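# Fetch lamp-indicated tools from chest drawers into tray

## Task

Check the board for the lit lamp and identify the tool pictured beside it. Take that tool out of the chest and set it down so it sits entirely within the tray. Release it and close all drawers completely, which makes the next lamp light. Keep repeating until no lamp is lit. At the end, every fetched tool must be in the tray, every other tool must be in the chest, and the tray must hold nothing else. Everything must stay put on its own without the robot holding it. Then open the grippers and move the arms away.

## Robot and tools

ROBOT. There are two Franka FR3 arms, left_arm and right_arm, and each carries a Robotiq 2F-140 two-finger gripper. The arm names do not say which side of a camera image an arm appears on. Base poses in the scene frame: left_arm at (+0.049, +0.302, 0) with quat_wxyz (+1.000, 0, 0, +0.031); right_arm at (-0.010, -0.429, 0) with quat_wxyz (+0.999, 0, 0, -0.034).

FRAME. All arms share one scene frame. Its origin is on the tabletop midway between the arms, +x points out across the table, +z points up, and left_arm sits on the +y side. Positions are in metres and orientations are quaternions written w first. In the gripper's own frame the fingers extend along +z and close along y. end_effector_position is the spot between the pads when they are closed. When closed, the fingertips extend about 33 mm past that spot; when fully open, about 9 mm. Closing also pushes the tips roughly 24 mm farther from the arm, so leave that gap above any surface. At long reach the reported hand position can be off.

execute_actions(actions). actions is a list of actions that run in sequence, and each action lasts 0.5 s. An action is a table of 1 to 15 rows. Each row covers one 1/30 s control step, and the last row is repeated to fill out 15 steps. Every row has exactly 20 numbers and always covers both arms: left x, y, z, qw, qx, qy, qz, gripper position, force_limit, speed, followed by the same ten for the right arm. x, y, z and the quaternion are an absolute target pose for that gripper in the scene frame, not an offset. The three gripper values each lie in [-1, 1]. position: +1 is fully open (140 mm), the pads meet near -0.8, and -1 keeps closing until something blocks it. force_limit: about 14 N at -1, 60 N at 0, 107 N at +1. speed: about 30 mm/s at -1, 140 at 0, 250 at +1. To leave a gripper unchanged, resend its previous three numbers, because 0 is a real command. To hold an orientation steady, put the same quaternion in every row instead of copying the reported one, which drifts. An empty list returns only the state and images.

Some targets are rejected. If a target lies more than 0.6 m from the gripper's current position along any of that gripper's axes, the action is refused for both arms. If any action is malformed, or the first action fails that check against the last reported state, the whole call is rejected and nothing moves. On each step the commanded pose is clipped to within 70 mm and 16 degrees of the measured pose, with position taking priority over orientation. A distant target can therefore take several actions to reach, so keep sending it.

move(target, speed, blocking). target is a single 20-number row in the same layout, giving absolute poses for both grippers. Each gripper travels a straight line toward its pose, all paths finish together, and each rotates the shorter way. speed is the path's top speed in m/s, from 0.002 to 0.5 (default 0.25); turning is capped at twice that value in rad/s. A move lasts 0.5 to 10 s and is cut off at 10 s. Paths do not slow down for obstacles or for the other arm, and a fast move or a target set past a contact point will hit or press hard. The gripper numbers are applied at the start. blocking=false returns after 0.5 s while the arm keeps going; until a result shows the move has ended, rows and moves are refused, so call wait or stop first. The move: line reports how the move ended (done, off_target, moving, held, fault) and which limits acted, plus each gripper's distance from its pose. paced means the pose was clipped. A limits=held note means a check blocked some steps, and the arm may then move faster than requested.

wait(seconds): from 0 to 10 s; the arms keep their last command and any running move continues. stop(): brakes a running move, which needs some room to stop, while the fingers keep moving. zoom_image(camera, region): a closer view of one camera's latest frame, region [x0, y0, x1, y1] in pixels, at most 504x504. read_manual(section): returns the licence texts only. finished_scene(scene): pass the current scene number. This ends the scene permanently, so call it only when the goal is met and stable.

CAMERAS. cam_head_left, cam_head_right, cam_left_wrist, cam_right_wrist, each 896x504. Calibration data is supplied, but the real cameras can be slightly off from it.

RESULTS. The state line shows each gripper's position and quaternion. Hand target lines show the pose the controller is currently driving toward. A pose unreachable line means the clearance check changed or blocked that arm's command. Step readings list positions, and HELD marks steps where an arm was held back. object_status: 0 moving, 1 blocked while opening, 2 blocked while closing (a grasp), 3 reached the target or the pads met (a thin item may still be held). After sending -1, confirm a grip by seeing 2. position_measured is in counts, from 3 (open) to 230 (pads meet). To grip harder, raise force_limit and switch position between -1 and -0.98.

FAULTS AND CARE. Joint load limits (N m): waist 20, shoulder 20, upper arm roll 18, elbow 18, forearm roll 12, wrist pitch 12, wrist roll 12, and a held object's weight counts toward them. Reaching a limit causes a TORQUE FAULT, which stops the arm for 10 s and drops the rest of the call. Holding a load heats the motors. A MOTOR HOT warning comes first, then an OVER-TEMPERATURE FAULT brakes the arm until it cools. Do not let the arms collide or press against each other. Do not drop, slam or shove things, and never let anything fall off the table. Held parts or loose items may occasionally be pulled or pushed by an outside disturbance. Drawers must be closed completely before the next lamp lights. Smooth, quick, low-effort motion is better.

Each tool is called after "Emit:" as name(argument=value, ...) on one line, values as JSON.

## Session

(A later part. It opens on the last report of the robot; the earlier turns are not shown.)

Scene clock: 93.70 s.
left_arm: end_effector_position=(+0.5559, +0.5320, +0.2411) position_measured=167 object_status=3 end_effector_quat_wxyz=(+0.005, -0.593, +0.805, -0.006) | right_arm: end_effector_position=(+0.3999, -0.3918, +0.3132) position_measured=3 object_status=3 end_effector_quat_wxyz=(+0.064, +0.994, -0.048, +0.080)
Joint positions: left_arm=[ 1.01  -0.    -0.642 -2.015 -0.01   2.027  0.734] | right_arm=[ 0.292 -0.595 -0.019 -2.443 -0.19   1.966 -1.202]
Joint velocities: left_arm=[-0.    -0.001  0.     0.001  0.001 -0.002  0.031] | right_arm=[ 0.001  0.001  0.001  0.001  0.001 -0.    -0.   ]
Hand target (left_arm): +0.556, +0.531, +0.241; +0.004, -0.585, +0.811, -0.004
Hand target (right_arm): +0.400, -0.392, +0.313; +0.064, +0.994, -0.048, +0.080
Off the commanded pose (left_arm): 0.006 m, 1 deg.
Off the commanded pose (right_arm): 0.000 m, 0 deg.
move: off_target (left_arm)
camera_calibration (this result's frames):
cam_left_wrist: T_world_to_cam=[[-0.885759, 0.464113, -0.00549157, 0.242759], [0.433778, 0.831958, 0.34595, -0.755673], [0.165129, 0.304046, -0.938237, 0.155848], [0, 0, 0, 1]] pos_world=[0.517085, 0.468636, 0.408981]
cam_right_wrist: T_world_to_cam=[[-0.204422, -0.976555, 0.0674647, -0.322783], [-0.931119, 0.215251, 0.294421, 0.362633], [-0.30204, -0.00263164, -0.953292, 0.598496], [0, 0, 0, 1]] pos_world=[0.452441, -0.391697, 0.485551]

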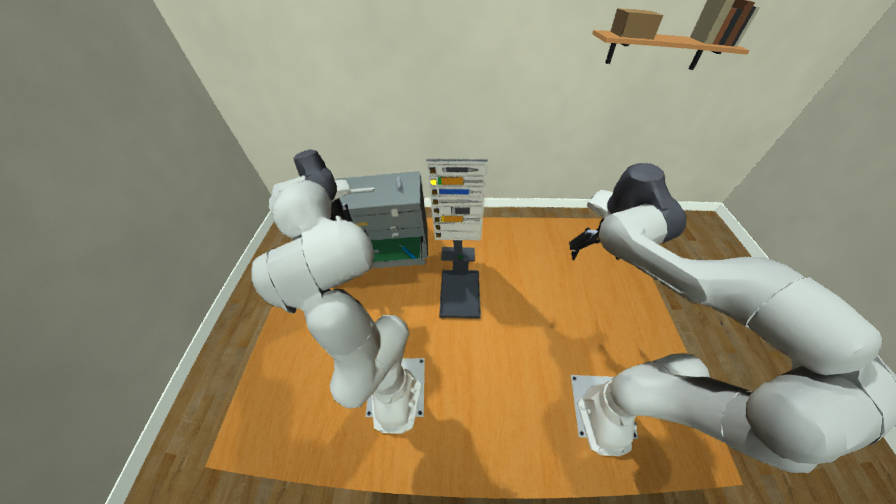

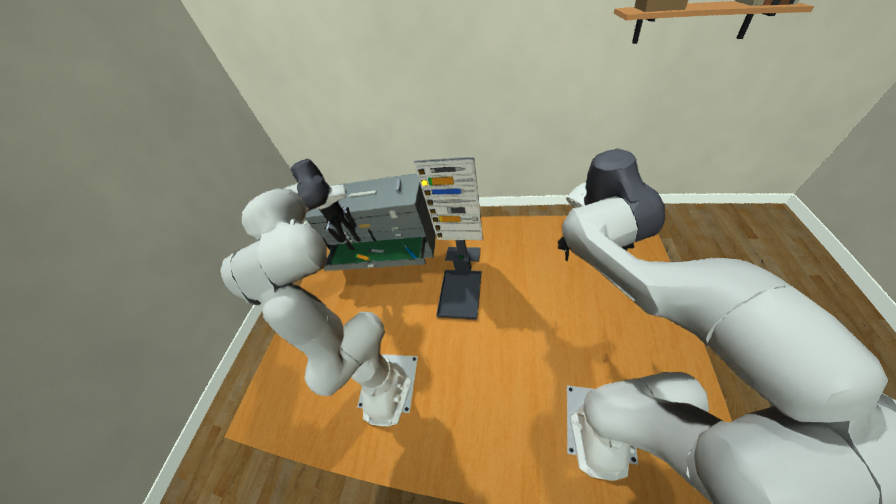

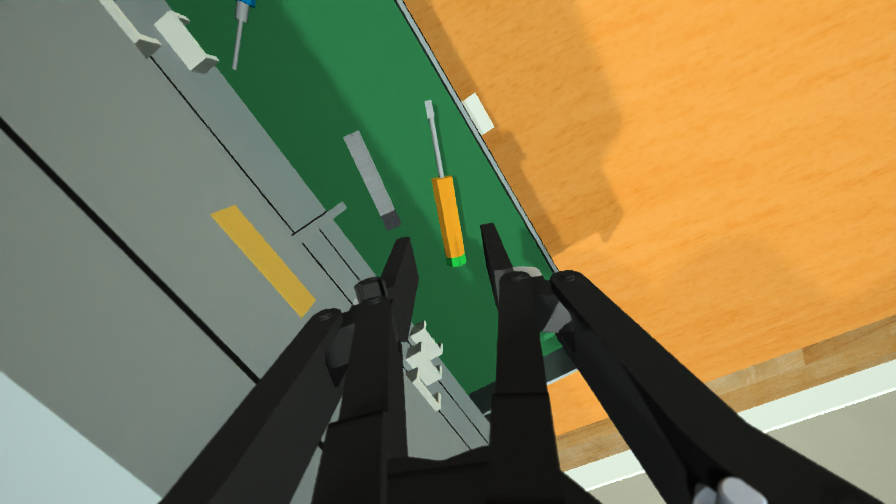

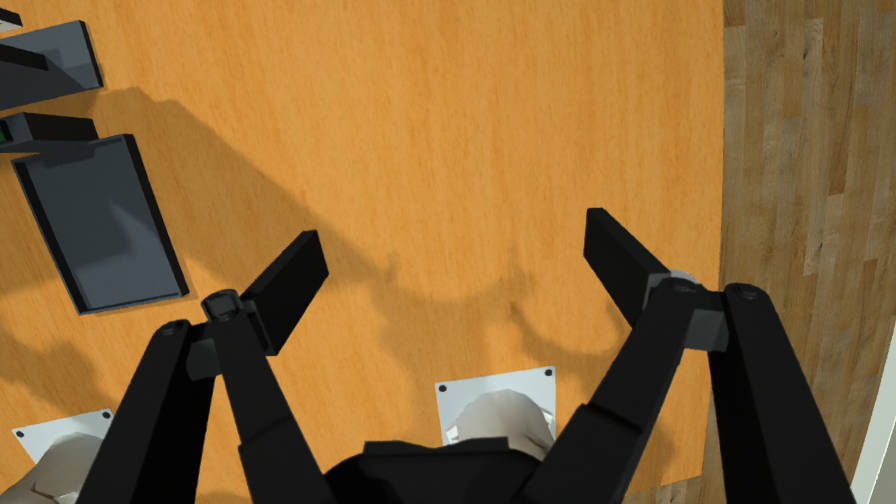

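Emit:
move(target=[0.552,0.54,0.14,0,0.588,-0.809,0,-0.3,0,0.5,0.4,-0.392,0.313,0.064,0.994,-0.048,0.08,1,0,0], speed=0.1)

Emit:
move(target=[0.552,0.54,0.14,0,0.588,-0.809,0,-1,0,0.5,0.4,-0.392,0.313,0.064,0.994,-0.048,0.08,1,0,0], speed=0.1)

Scene clock: 95.40 s.
left_arm: end_effector_position=(+0.5455, +0.5391, +0.1386) position_measured=167 object_status=3 end_effector_quat_wxyz=(-0.010, -0.583, +0.812, +0.000) | right_arm: end_effector_position=(+0.3999, -0.3918, +0.3132) position_measured=3 object_status=3 end_effector_quat_wxyz=(+0.064, +0.994, -0.048, +0.080)
Joint positions: left_arm=[ 1.004  0.143 -0.634 -2.138  0.104  2.232  0.698] | right_arm=[ 0.292 -0.595 -0.019 -2.443 -0.19   1.966 -1.202]
Joint velocities: left_arm=[-0.     0.     0.001 -0.006  0.012  0.01  -0.016] | right_arm=[ 0.001  0.     0.     0.003 -0.    -0.    -0.001]
Hand target (left_arm): +0.553, +0.540, +0.140; -0.000, -0.587, +0.809, -0.001
Hand target (right_arm): +0.400, -0.392, +0.313; +0.064, +0.994, -0.048, +0.080
Off the commanded pose (left_arm): 0.007 m, 1 deg.
Off the commanded pose (right_arm): 0.000 m, 0 deg.
move: off_target (left_arm)
camera_calibration (this result's frames):
cam_left_wrist: T_world_to_cam=[[-0.873124, 0.487158, 0.0182205, 0.207113], [0.465811, 0.822675, 0.325924, -0.731249], [0.143787, 0.293059, -0.94522, 0.0778469], [0, 0, 0, 1]] pos_world=[0.510266, 0.477869, 0.30814]
cam_right_wrist: T_world_to_cam=[[-0.204422, -0.976555, 0.0674649, -0.322783], [-0.931119, 0.215251, 0.294421, 0.362633], [-0.30204, -0.00263179, -0.953292, 0.598496], [0, 0, 0, 1]] pos_world=[0.452441, -0.391697, 0.485551]

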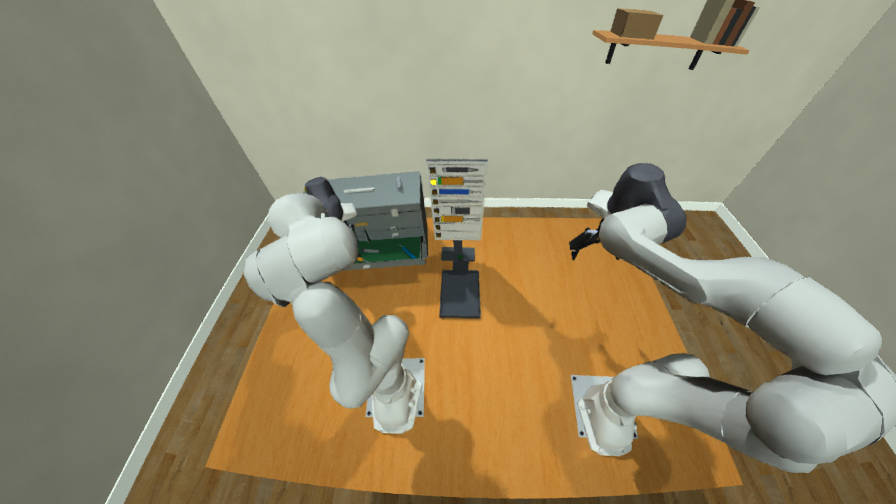

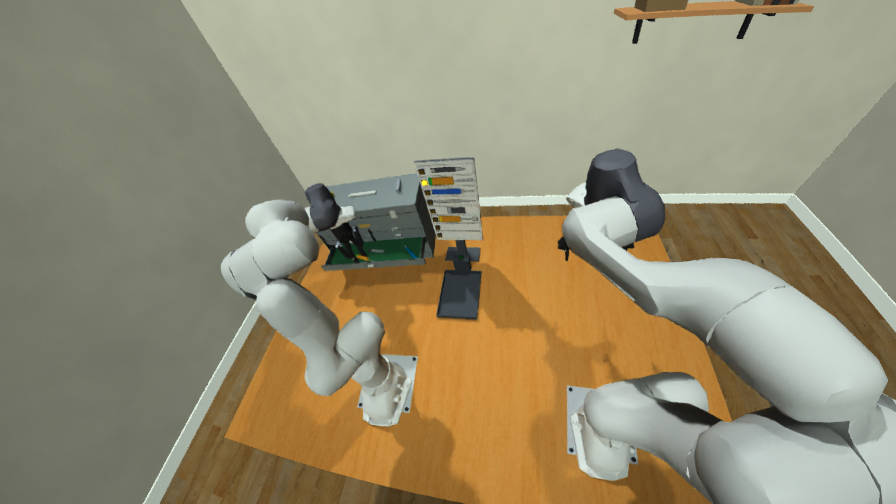

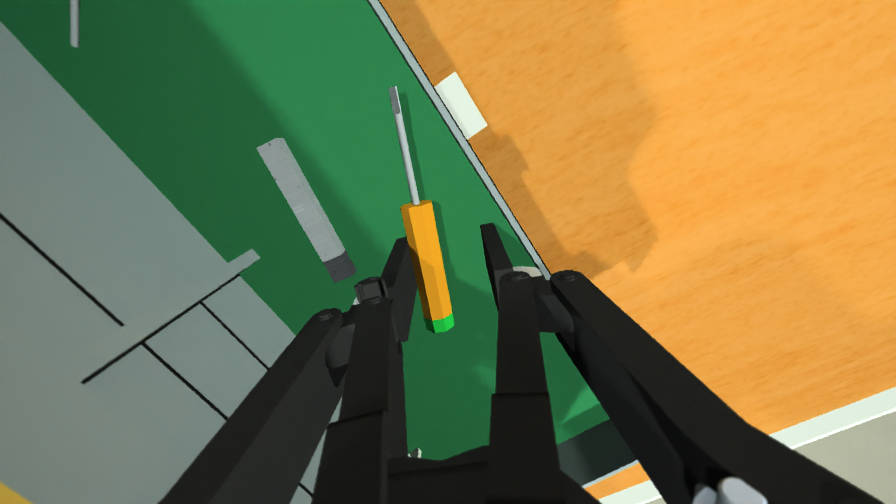

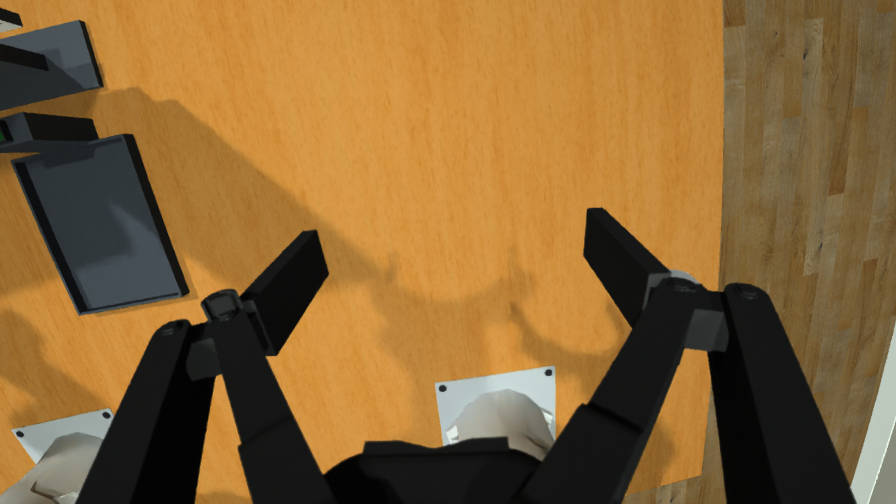

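Scene clock: 96.10 s.
left_arm: end_effector_position=(+0.5485, +0.5395, +0.1393) position_measured=211 object_status=2 end_effector_quat_wxyz=(-0.005, -0.586, +0.811, -0.000) | right_arm: end_effector_position=(+0.3999, -0.3918, +0.3132) position_measured=3 object_status=3 end_effector_quat_wxyz=(+0.064, +0.994, -0.048, +0.080)
Joint positions: left_arm=[ 1.003  0.143 -0.634 -2.138  0.104  2.241  0.69 ] | right_arm=[ 0.292 -0.595 -0.019 -2.443 -0.19   1.966 -1.202]
Joint velocities: left_arm=[-0.    -0.001 -0.    -0.    -0.     0.001 -0.008] | right_arm=[-0.     0.001 -0.     0.    -0.    -0.001  0.   ]
Hand target (left_arm): +0.552, +0.540, +0.140; -0.000, -0.588, +0.809, -0.000
Hand target (right_arm): +0.400, -0.392, +0.313; +0.064, +0.994, -0.048, +0.080
Off the commanded pose (left_arm): 0.004 m, 1 deg.
Off the commanded pose (right_arm): 0.000 m, 0 deg.
move: off_target (left_arm)
camera_calibration (this result's frames):
cam_left_wrist: T_world_to_cam=[[-0.876391, 0.481427, 0.0129217, 0.215095], [0.457767, 0.824384, 0.332926, -0.730729], [0.149627, 0.297688, -0.942864, 0.0719257], [0, 0, 0, 1]] pos_world=[0.512249, 0.477437, 0.308315]
cam_right_wrist: T_world_to_cam=[[-0.204422, -0.976555, 0.0674649, -0.322783], [-0.931119, 0.215251, 0.294421, 0.362633], [-0.30204, -0.00263179, -0.953291, 0.598496], [0, 0, 0, 1]] pos_world=[0.452441, -0.391697, 0.485551]

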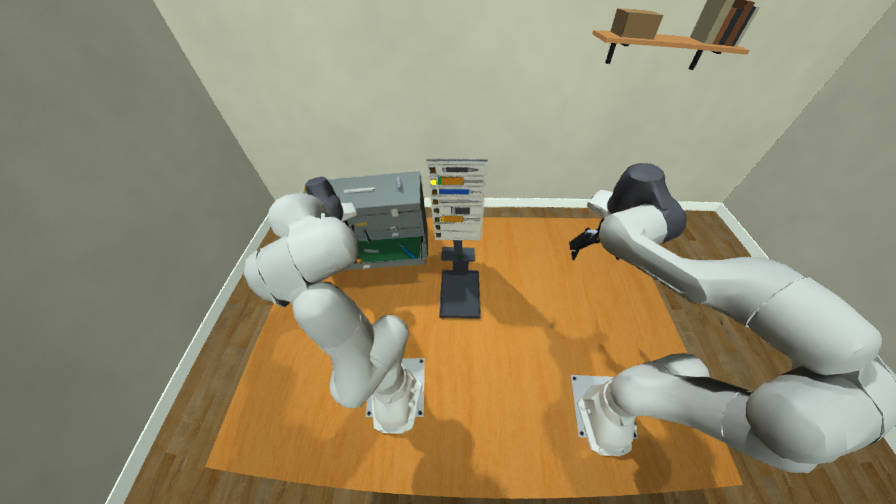

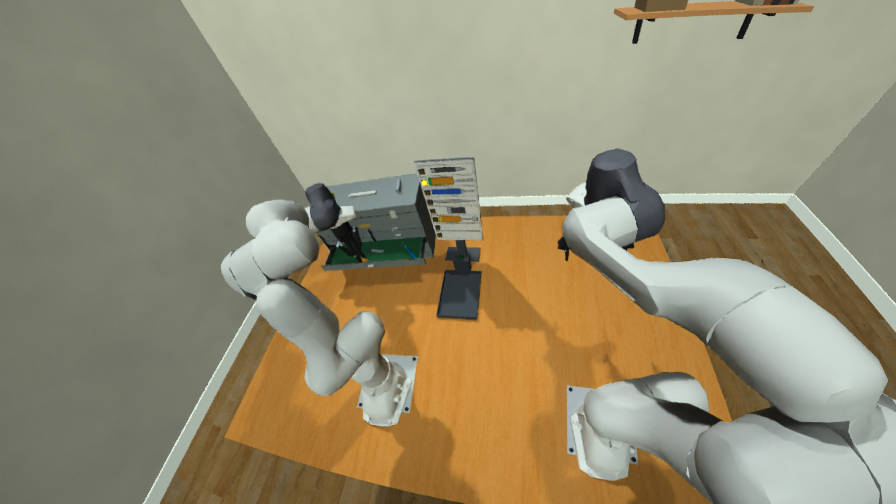

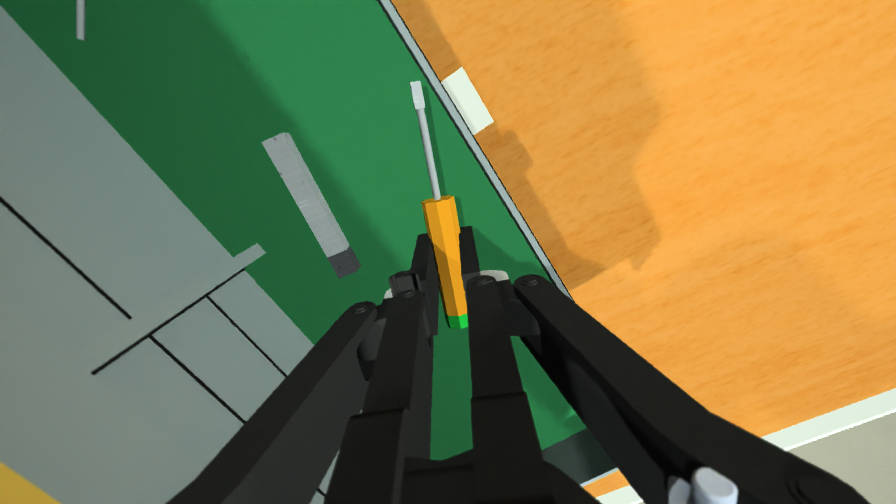

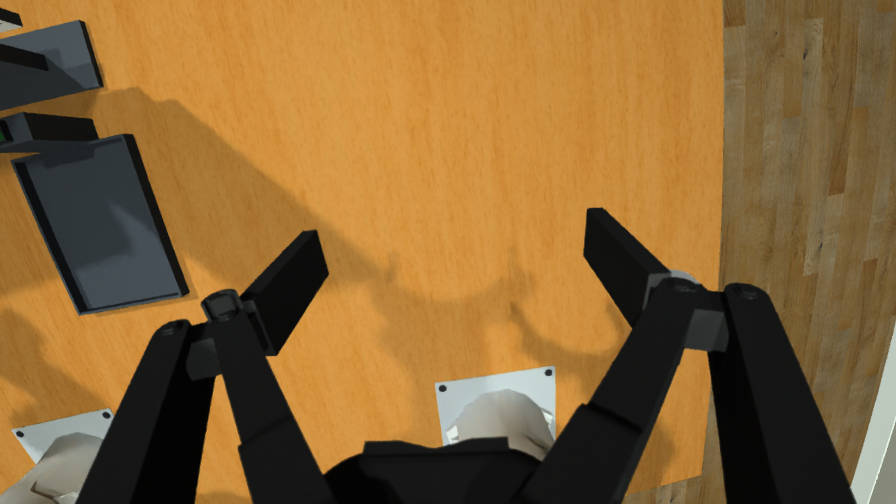

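Emit:
move(target=[0.53,0.53,0.27,0,0.588,-0.809,0,-1,0,0.5,0.4,-0.392,0.313,0.064,0.994,-0.048,0.08,1,0,0])

Emit:
move(target=[0.478,0.122,0.2,0,0,-1,0,-1,0,0.5,0.4,-0.392,0.313,0.064,0.994,-0.048,0.08,1,0,0])

Emit:
move(target=[0.478,0.122,0.06,0,0,-1,0,-1,0,0.5,0.4,-0.392,0.313,0.064,0.994,-0.048,0.08,1,0,0], speed=0.12)

Scene clock: 97.70 s.
left_arm: end_effector_position=(+0.5300, +0.5302, +0.2696) position_measured=211 object_status=2 end_effector_quat_wxyz=(+0.002, -0.591, +0.807, +0.003) | right_arm: end_effector_position=(+0.3999, -0.3918, +0.3132) position_measured=3 object_status=3 end_effector_quat_wxyz=(+0.064, +0.994, -0.048, +0.080)
Joint positions: left_arm=[ 1.02  -0.102 -0.621 -2.035 -0.057  1.955  0.79 ] | right_arm=[ 0.292 -0.595 -0.019 -2.443 -0.19   1.966 -1.202]
Joint velocities: left_arm=[-0.001  0.001 -0.     0.001 -0.001 -0.011  0.017] | right_arm=[ 0.    -0.001 -0.    -0.001  0.     0.    -0.   ]
Hand target (left_arm): +0.529, +0.530, +0.270; +0.000, -0.589, +0.808, +0.001
Hand target (right_arm): +0.400, -0.392, +0.313; +0.064, +0.994, -0.048, +0.080
Off the commanded pose (left_arm): 0.000 m, 1 deg.
Off the commanded pose (right_arm): 0.000 m, 0 deg.
move: done
camera_calibration (this result's frames):
cam_left_wrist: T_world_to_cam=[[-0.883019, 0.469171, 0.0124842, 0.211885], [0.443719, 0.825859, 0.347952, -0.755403], [0.152939, 0.312788, -0.937429, 0.189028], [0, 0, 0, 1]] pos_world=[0.493376, 0.46532, 0.437399]
cam_right_wrist: T_world_to_cam=[[-0.204422, -0.976555, 0.0674648, -0.322783], [-0.931119, 0.215251, 0.294421, 0.362633], [-0.30204, -0.00263168, -0.953291, 0.598496], [0, 0, 0, 1]] pos_world=[0.452441, -0.391697, 0.485551]

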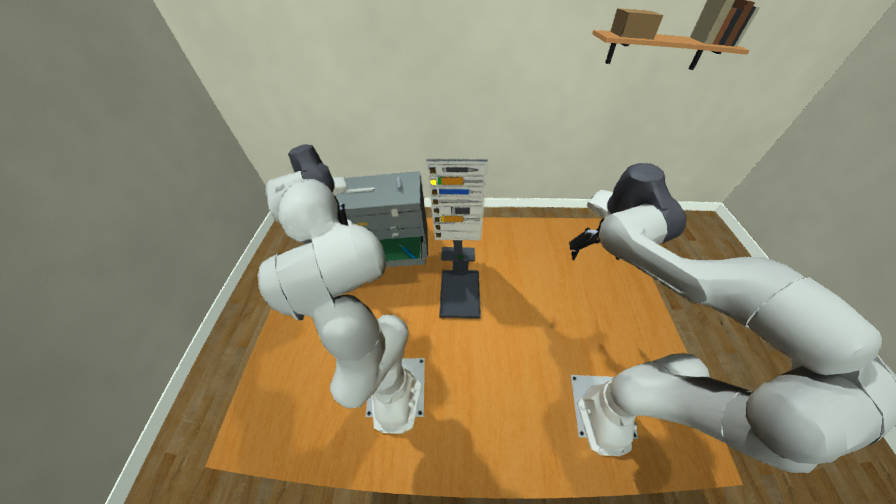

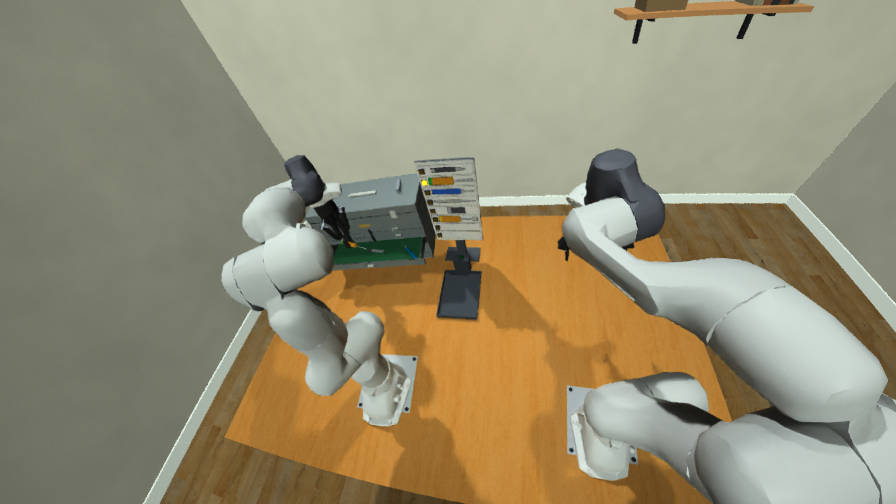

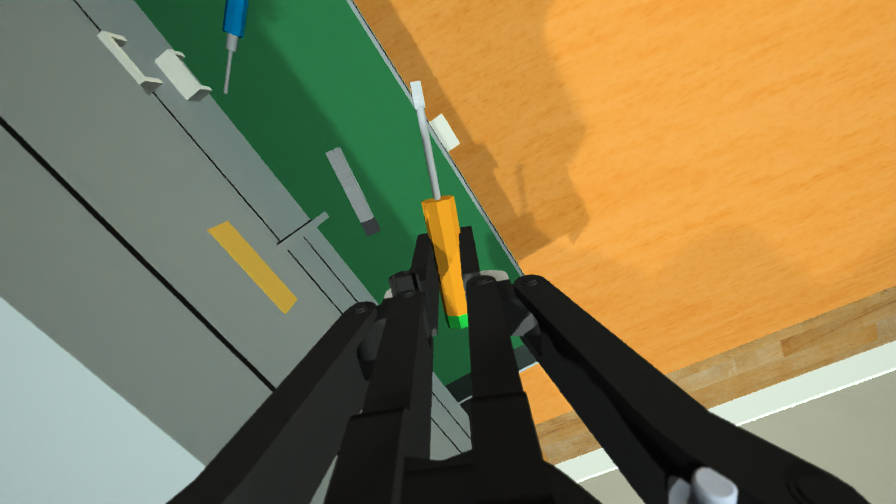

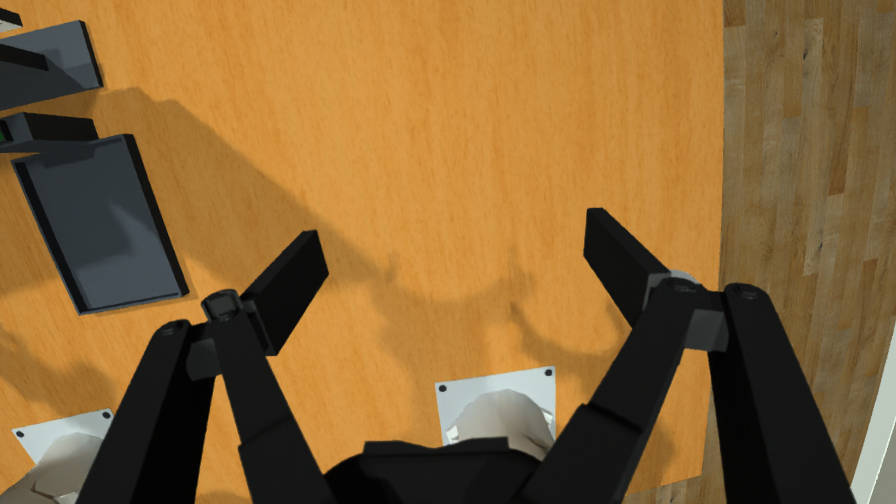

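Scene clock: 100.77 s.
left_arm: end_effector_position=(+0.4729, +0.1216, +0.1984) position_measured=211 object_status=2 end_effector_quat_wxyz=(+0.002, -0.009, +1.000, -0.008) | right_arm: end_effector_position=(+0.3999, -0.3918, +0.3132) position_measured=3 object_status=3 end_effector_quat_wxyz=(+0.064, +0.994, -0.048, +0.080)
Joint positions: left_arm=[ 0.312 -0.328 -0.736 -2.391 -0.275  2.135  1.366] | right_arm=[ 0.292 -0.595 -0.019 -2.443 -0.19   1.966 -1.202]
Joint velocities: left_arm=[ 0.001 -0.     0.001 -0.001 -0.001  0.008  0.027] | right_arm=[-0.001  0.002  0.001  0.001 -0.     0.     0.001]
Hand target (left_arm): +0.475, +0.121, +0.199; +0.004, -0.000, +1.000, -0.007
Hand target (right_arm): +0.400, -0.392, +0.313; +0.064, +0.994, -0.048, +0.080
Off the commanded pose (left_arm): 0.005 m, 1 deg.
Off the commanded pose (right_arm): 0.000 m, 0 deg.
move: off_target (left_arm)
camera_calibration (this result's frames):
cam_left_wrist: T_world_to_cam=[[0.163264, 0.986569, -0.00517765, -0.200165], [0.92532, -0.151304, 0.347694, -0.476666], [0.34224, -0.061557, -0.937594, 0.214873], [0, 0, 0, 1]] pos_world=[0.40021, 0.138583, 0.366161]
cam_right_wrist: T_world_to_cam=[[-0.204422, -0.976555, 0.0674648, -0.322783], [-0.93112, 0.215251, 0.294421, 0.362633], [-0.30204, -0.00263183, -0.953292, 0.598496], [0, 0, 0, 1]] pos_world=[0.452441, -0.391697, 0.485551]

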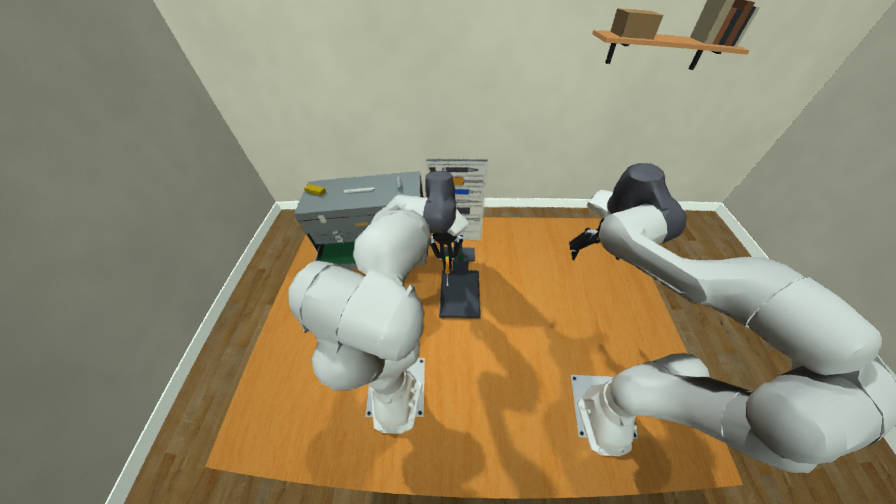

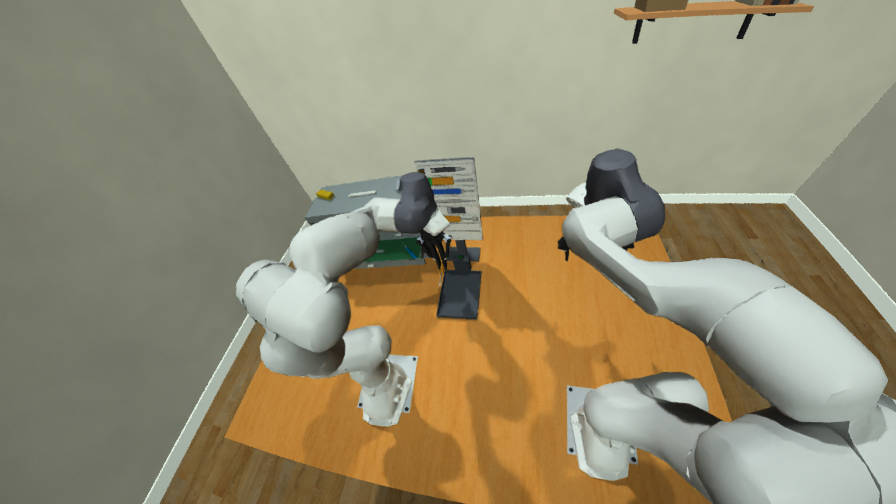

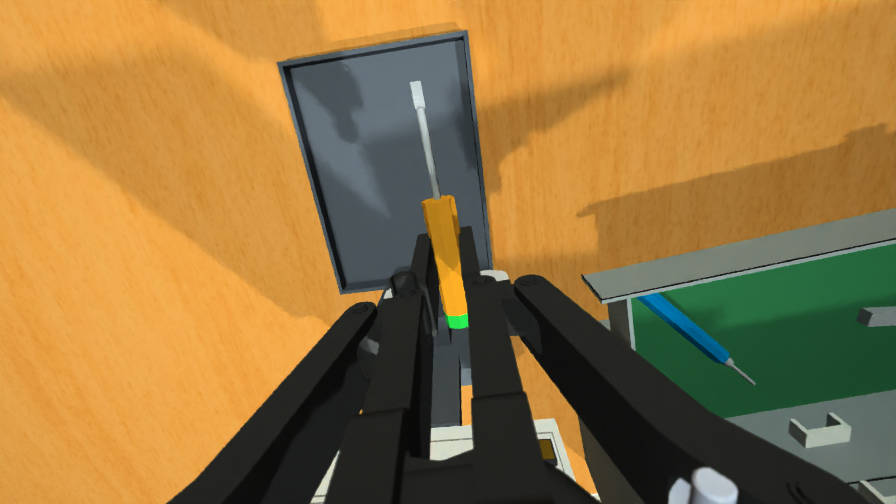

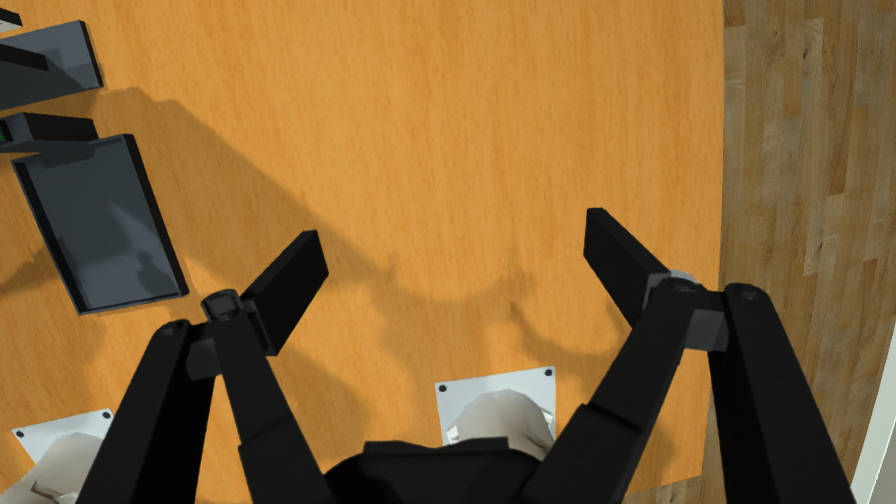

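Scene clock: 102.73 s.
left_arm: end_effector_position=(+0.4765, +0.1222, +0.0593) position_measured=211 object_status=2 end_effector_quat_wxyz=(-0.003, +0.007, +1.000, -0.001) | right_arm: end_effector_position=(+0.3999, -0.3918, +0.3132) position_measured=3 object_status=3 end_effector_quat_wxyz=(+0.064, +0.994, -0.048, +0.080)
Joint positions: left_arm=[ 0.377  0.039 -0.832 -2.509  0.042  2.53   1.159] | right_arm=[ 0.292 -0.595 -0.019 -2.443 -0.19   1.966 -1.202]
Joint velocities: left_arm=[ 0.     0.001  0.     0.002  0.007  0.002 -0.037] | right_arm=[ 0.002  0.    -0.    -0.001 -0.001  0.001  0.002]
Hand target (left_arm): +0.478, +0.121, +0.060; -0.001, +0.001, +1.000, -0.002
Hand target (right_arm): +0.400, -0.392, +0.313; +0.064, +0.994, -0.048, +0.080
Off the commanded pose (left_arm): 0.002 m, 1 deg.
Off the commanded pose (right_arm): 0.000 m, 0 deg.
move: done
camera_calibration (this result's frames):
cam_left_wrist: T_world_to_cam=[[0.195515, 0.980687, 0.00509752, -0.217298], [0.923039, -0.185773, 0.33688, -0.425661], [0.331321, -0.0611599, -0.941534, 0.0886589], [0, 0, 0, 1]] pos_world=[0.406012, 0.139447, 0.22798]
cam_right_wrist: T_world_to_cam=[[-0.204422, -0.976555, 0.0674648, -0.322783], [-0.931119, 0.215251, 0.294421, 0.362633], [-0.30204, -0.00263168, -0.953292, 0.598496], [0, 0, 0, 1]] pos_world=[0.452441, -0.391697, 0.485551]

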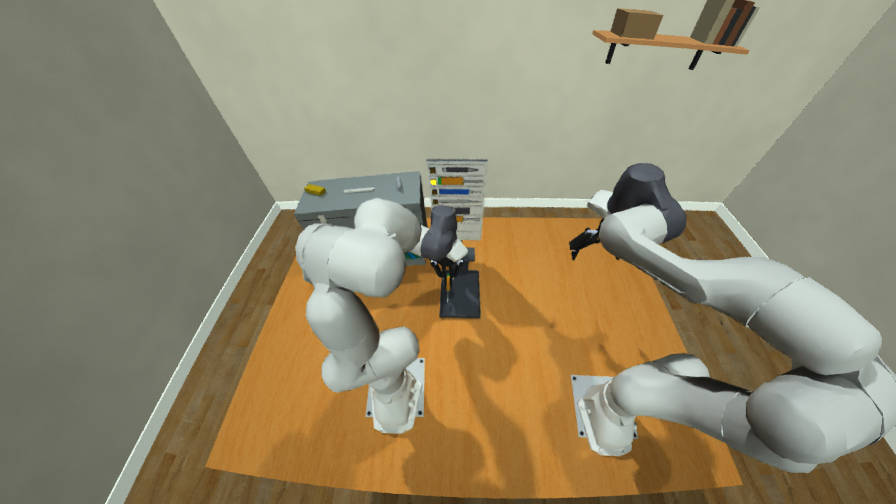

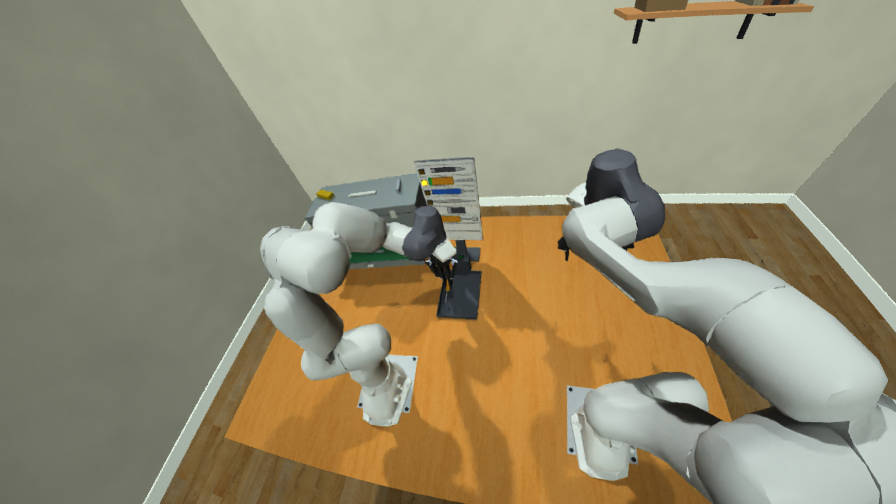

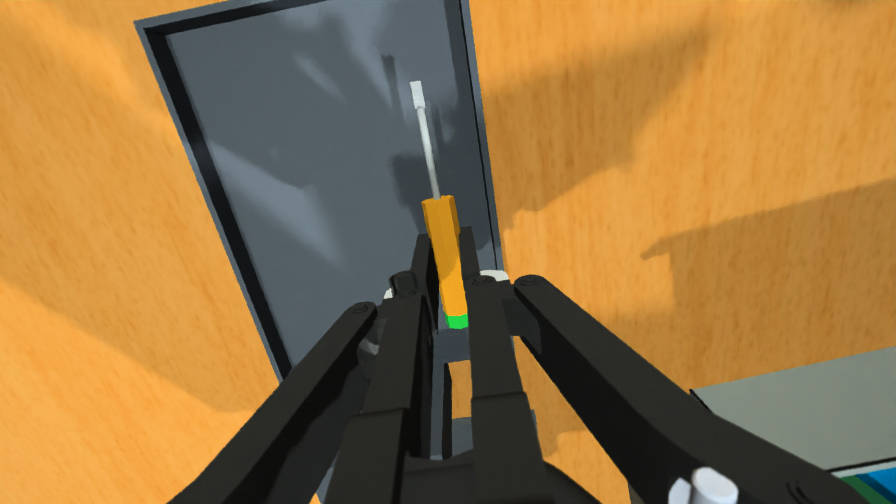

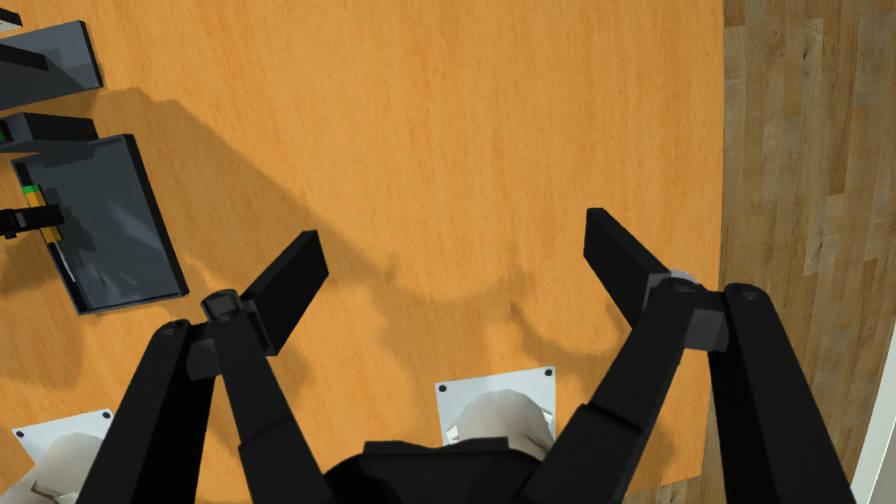

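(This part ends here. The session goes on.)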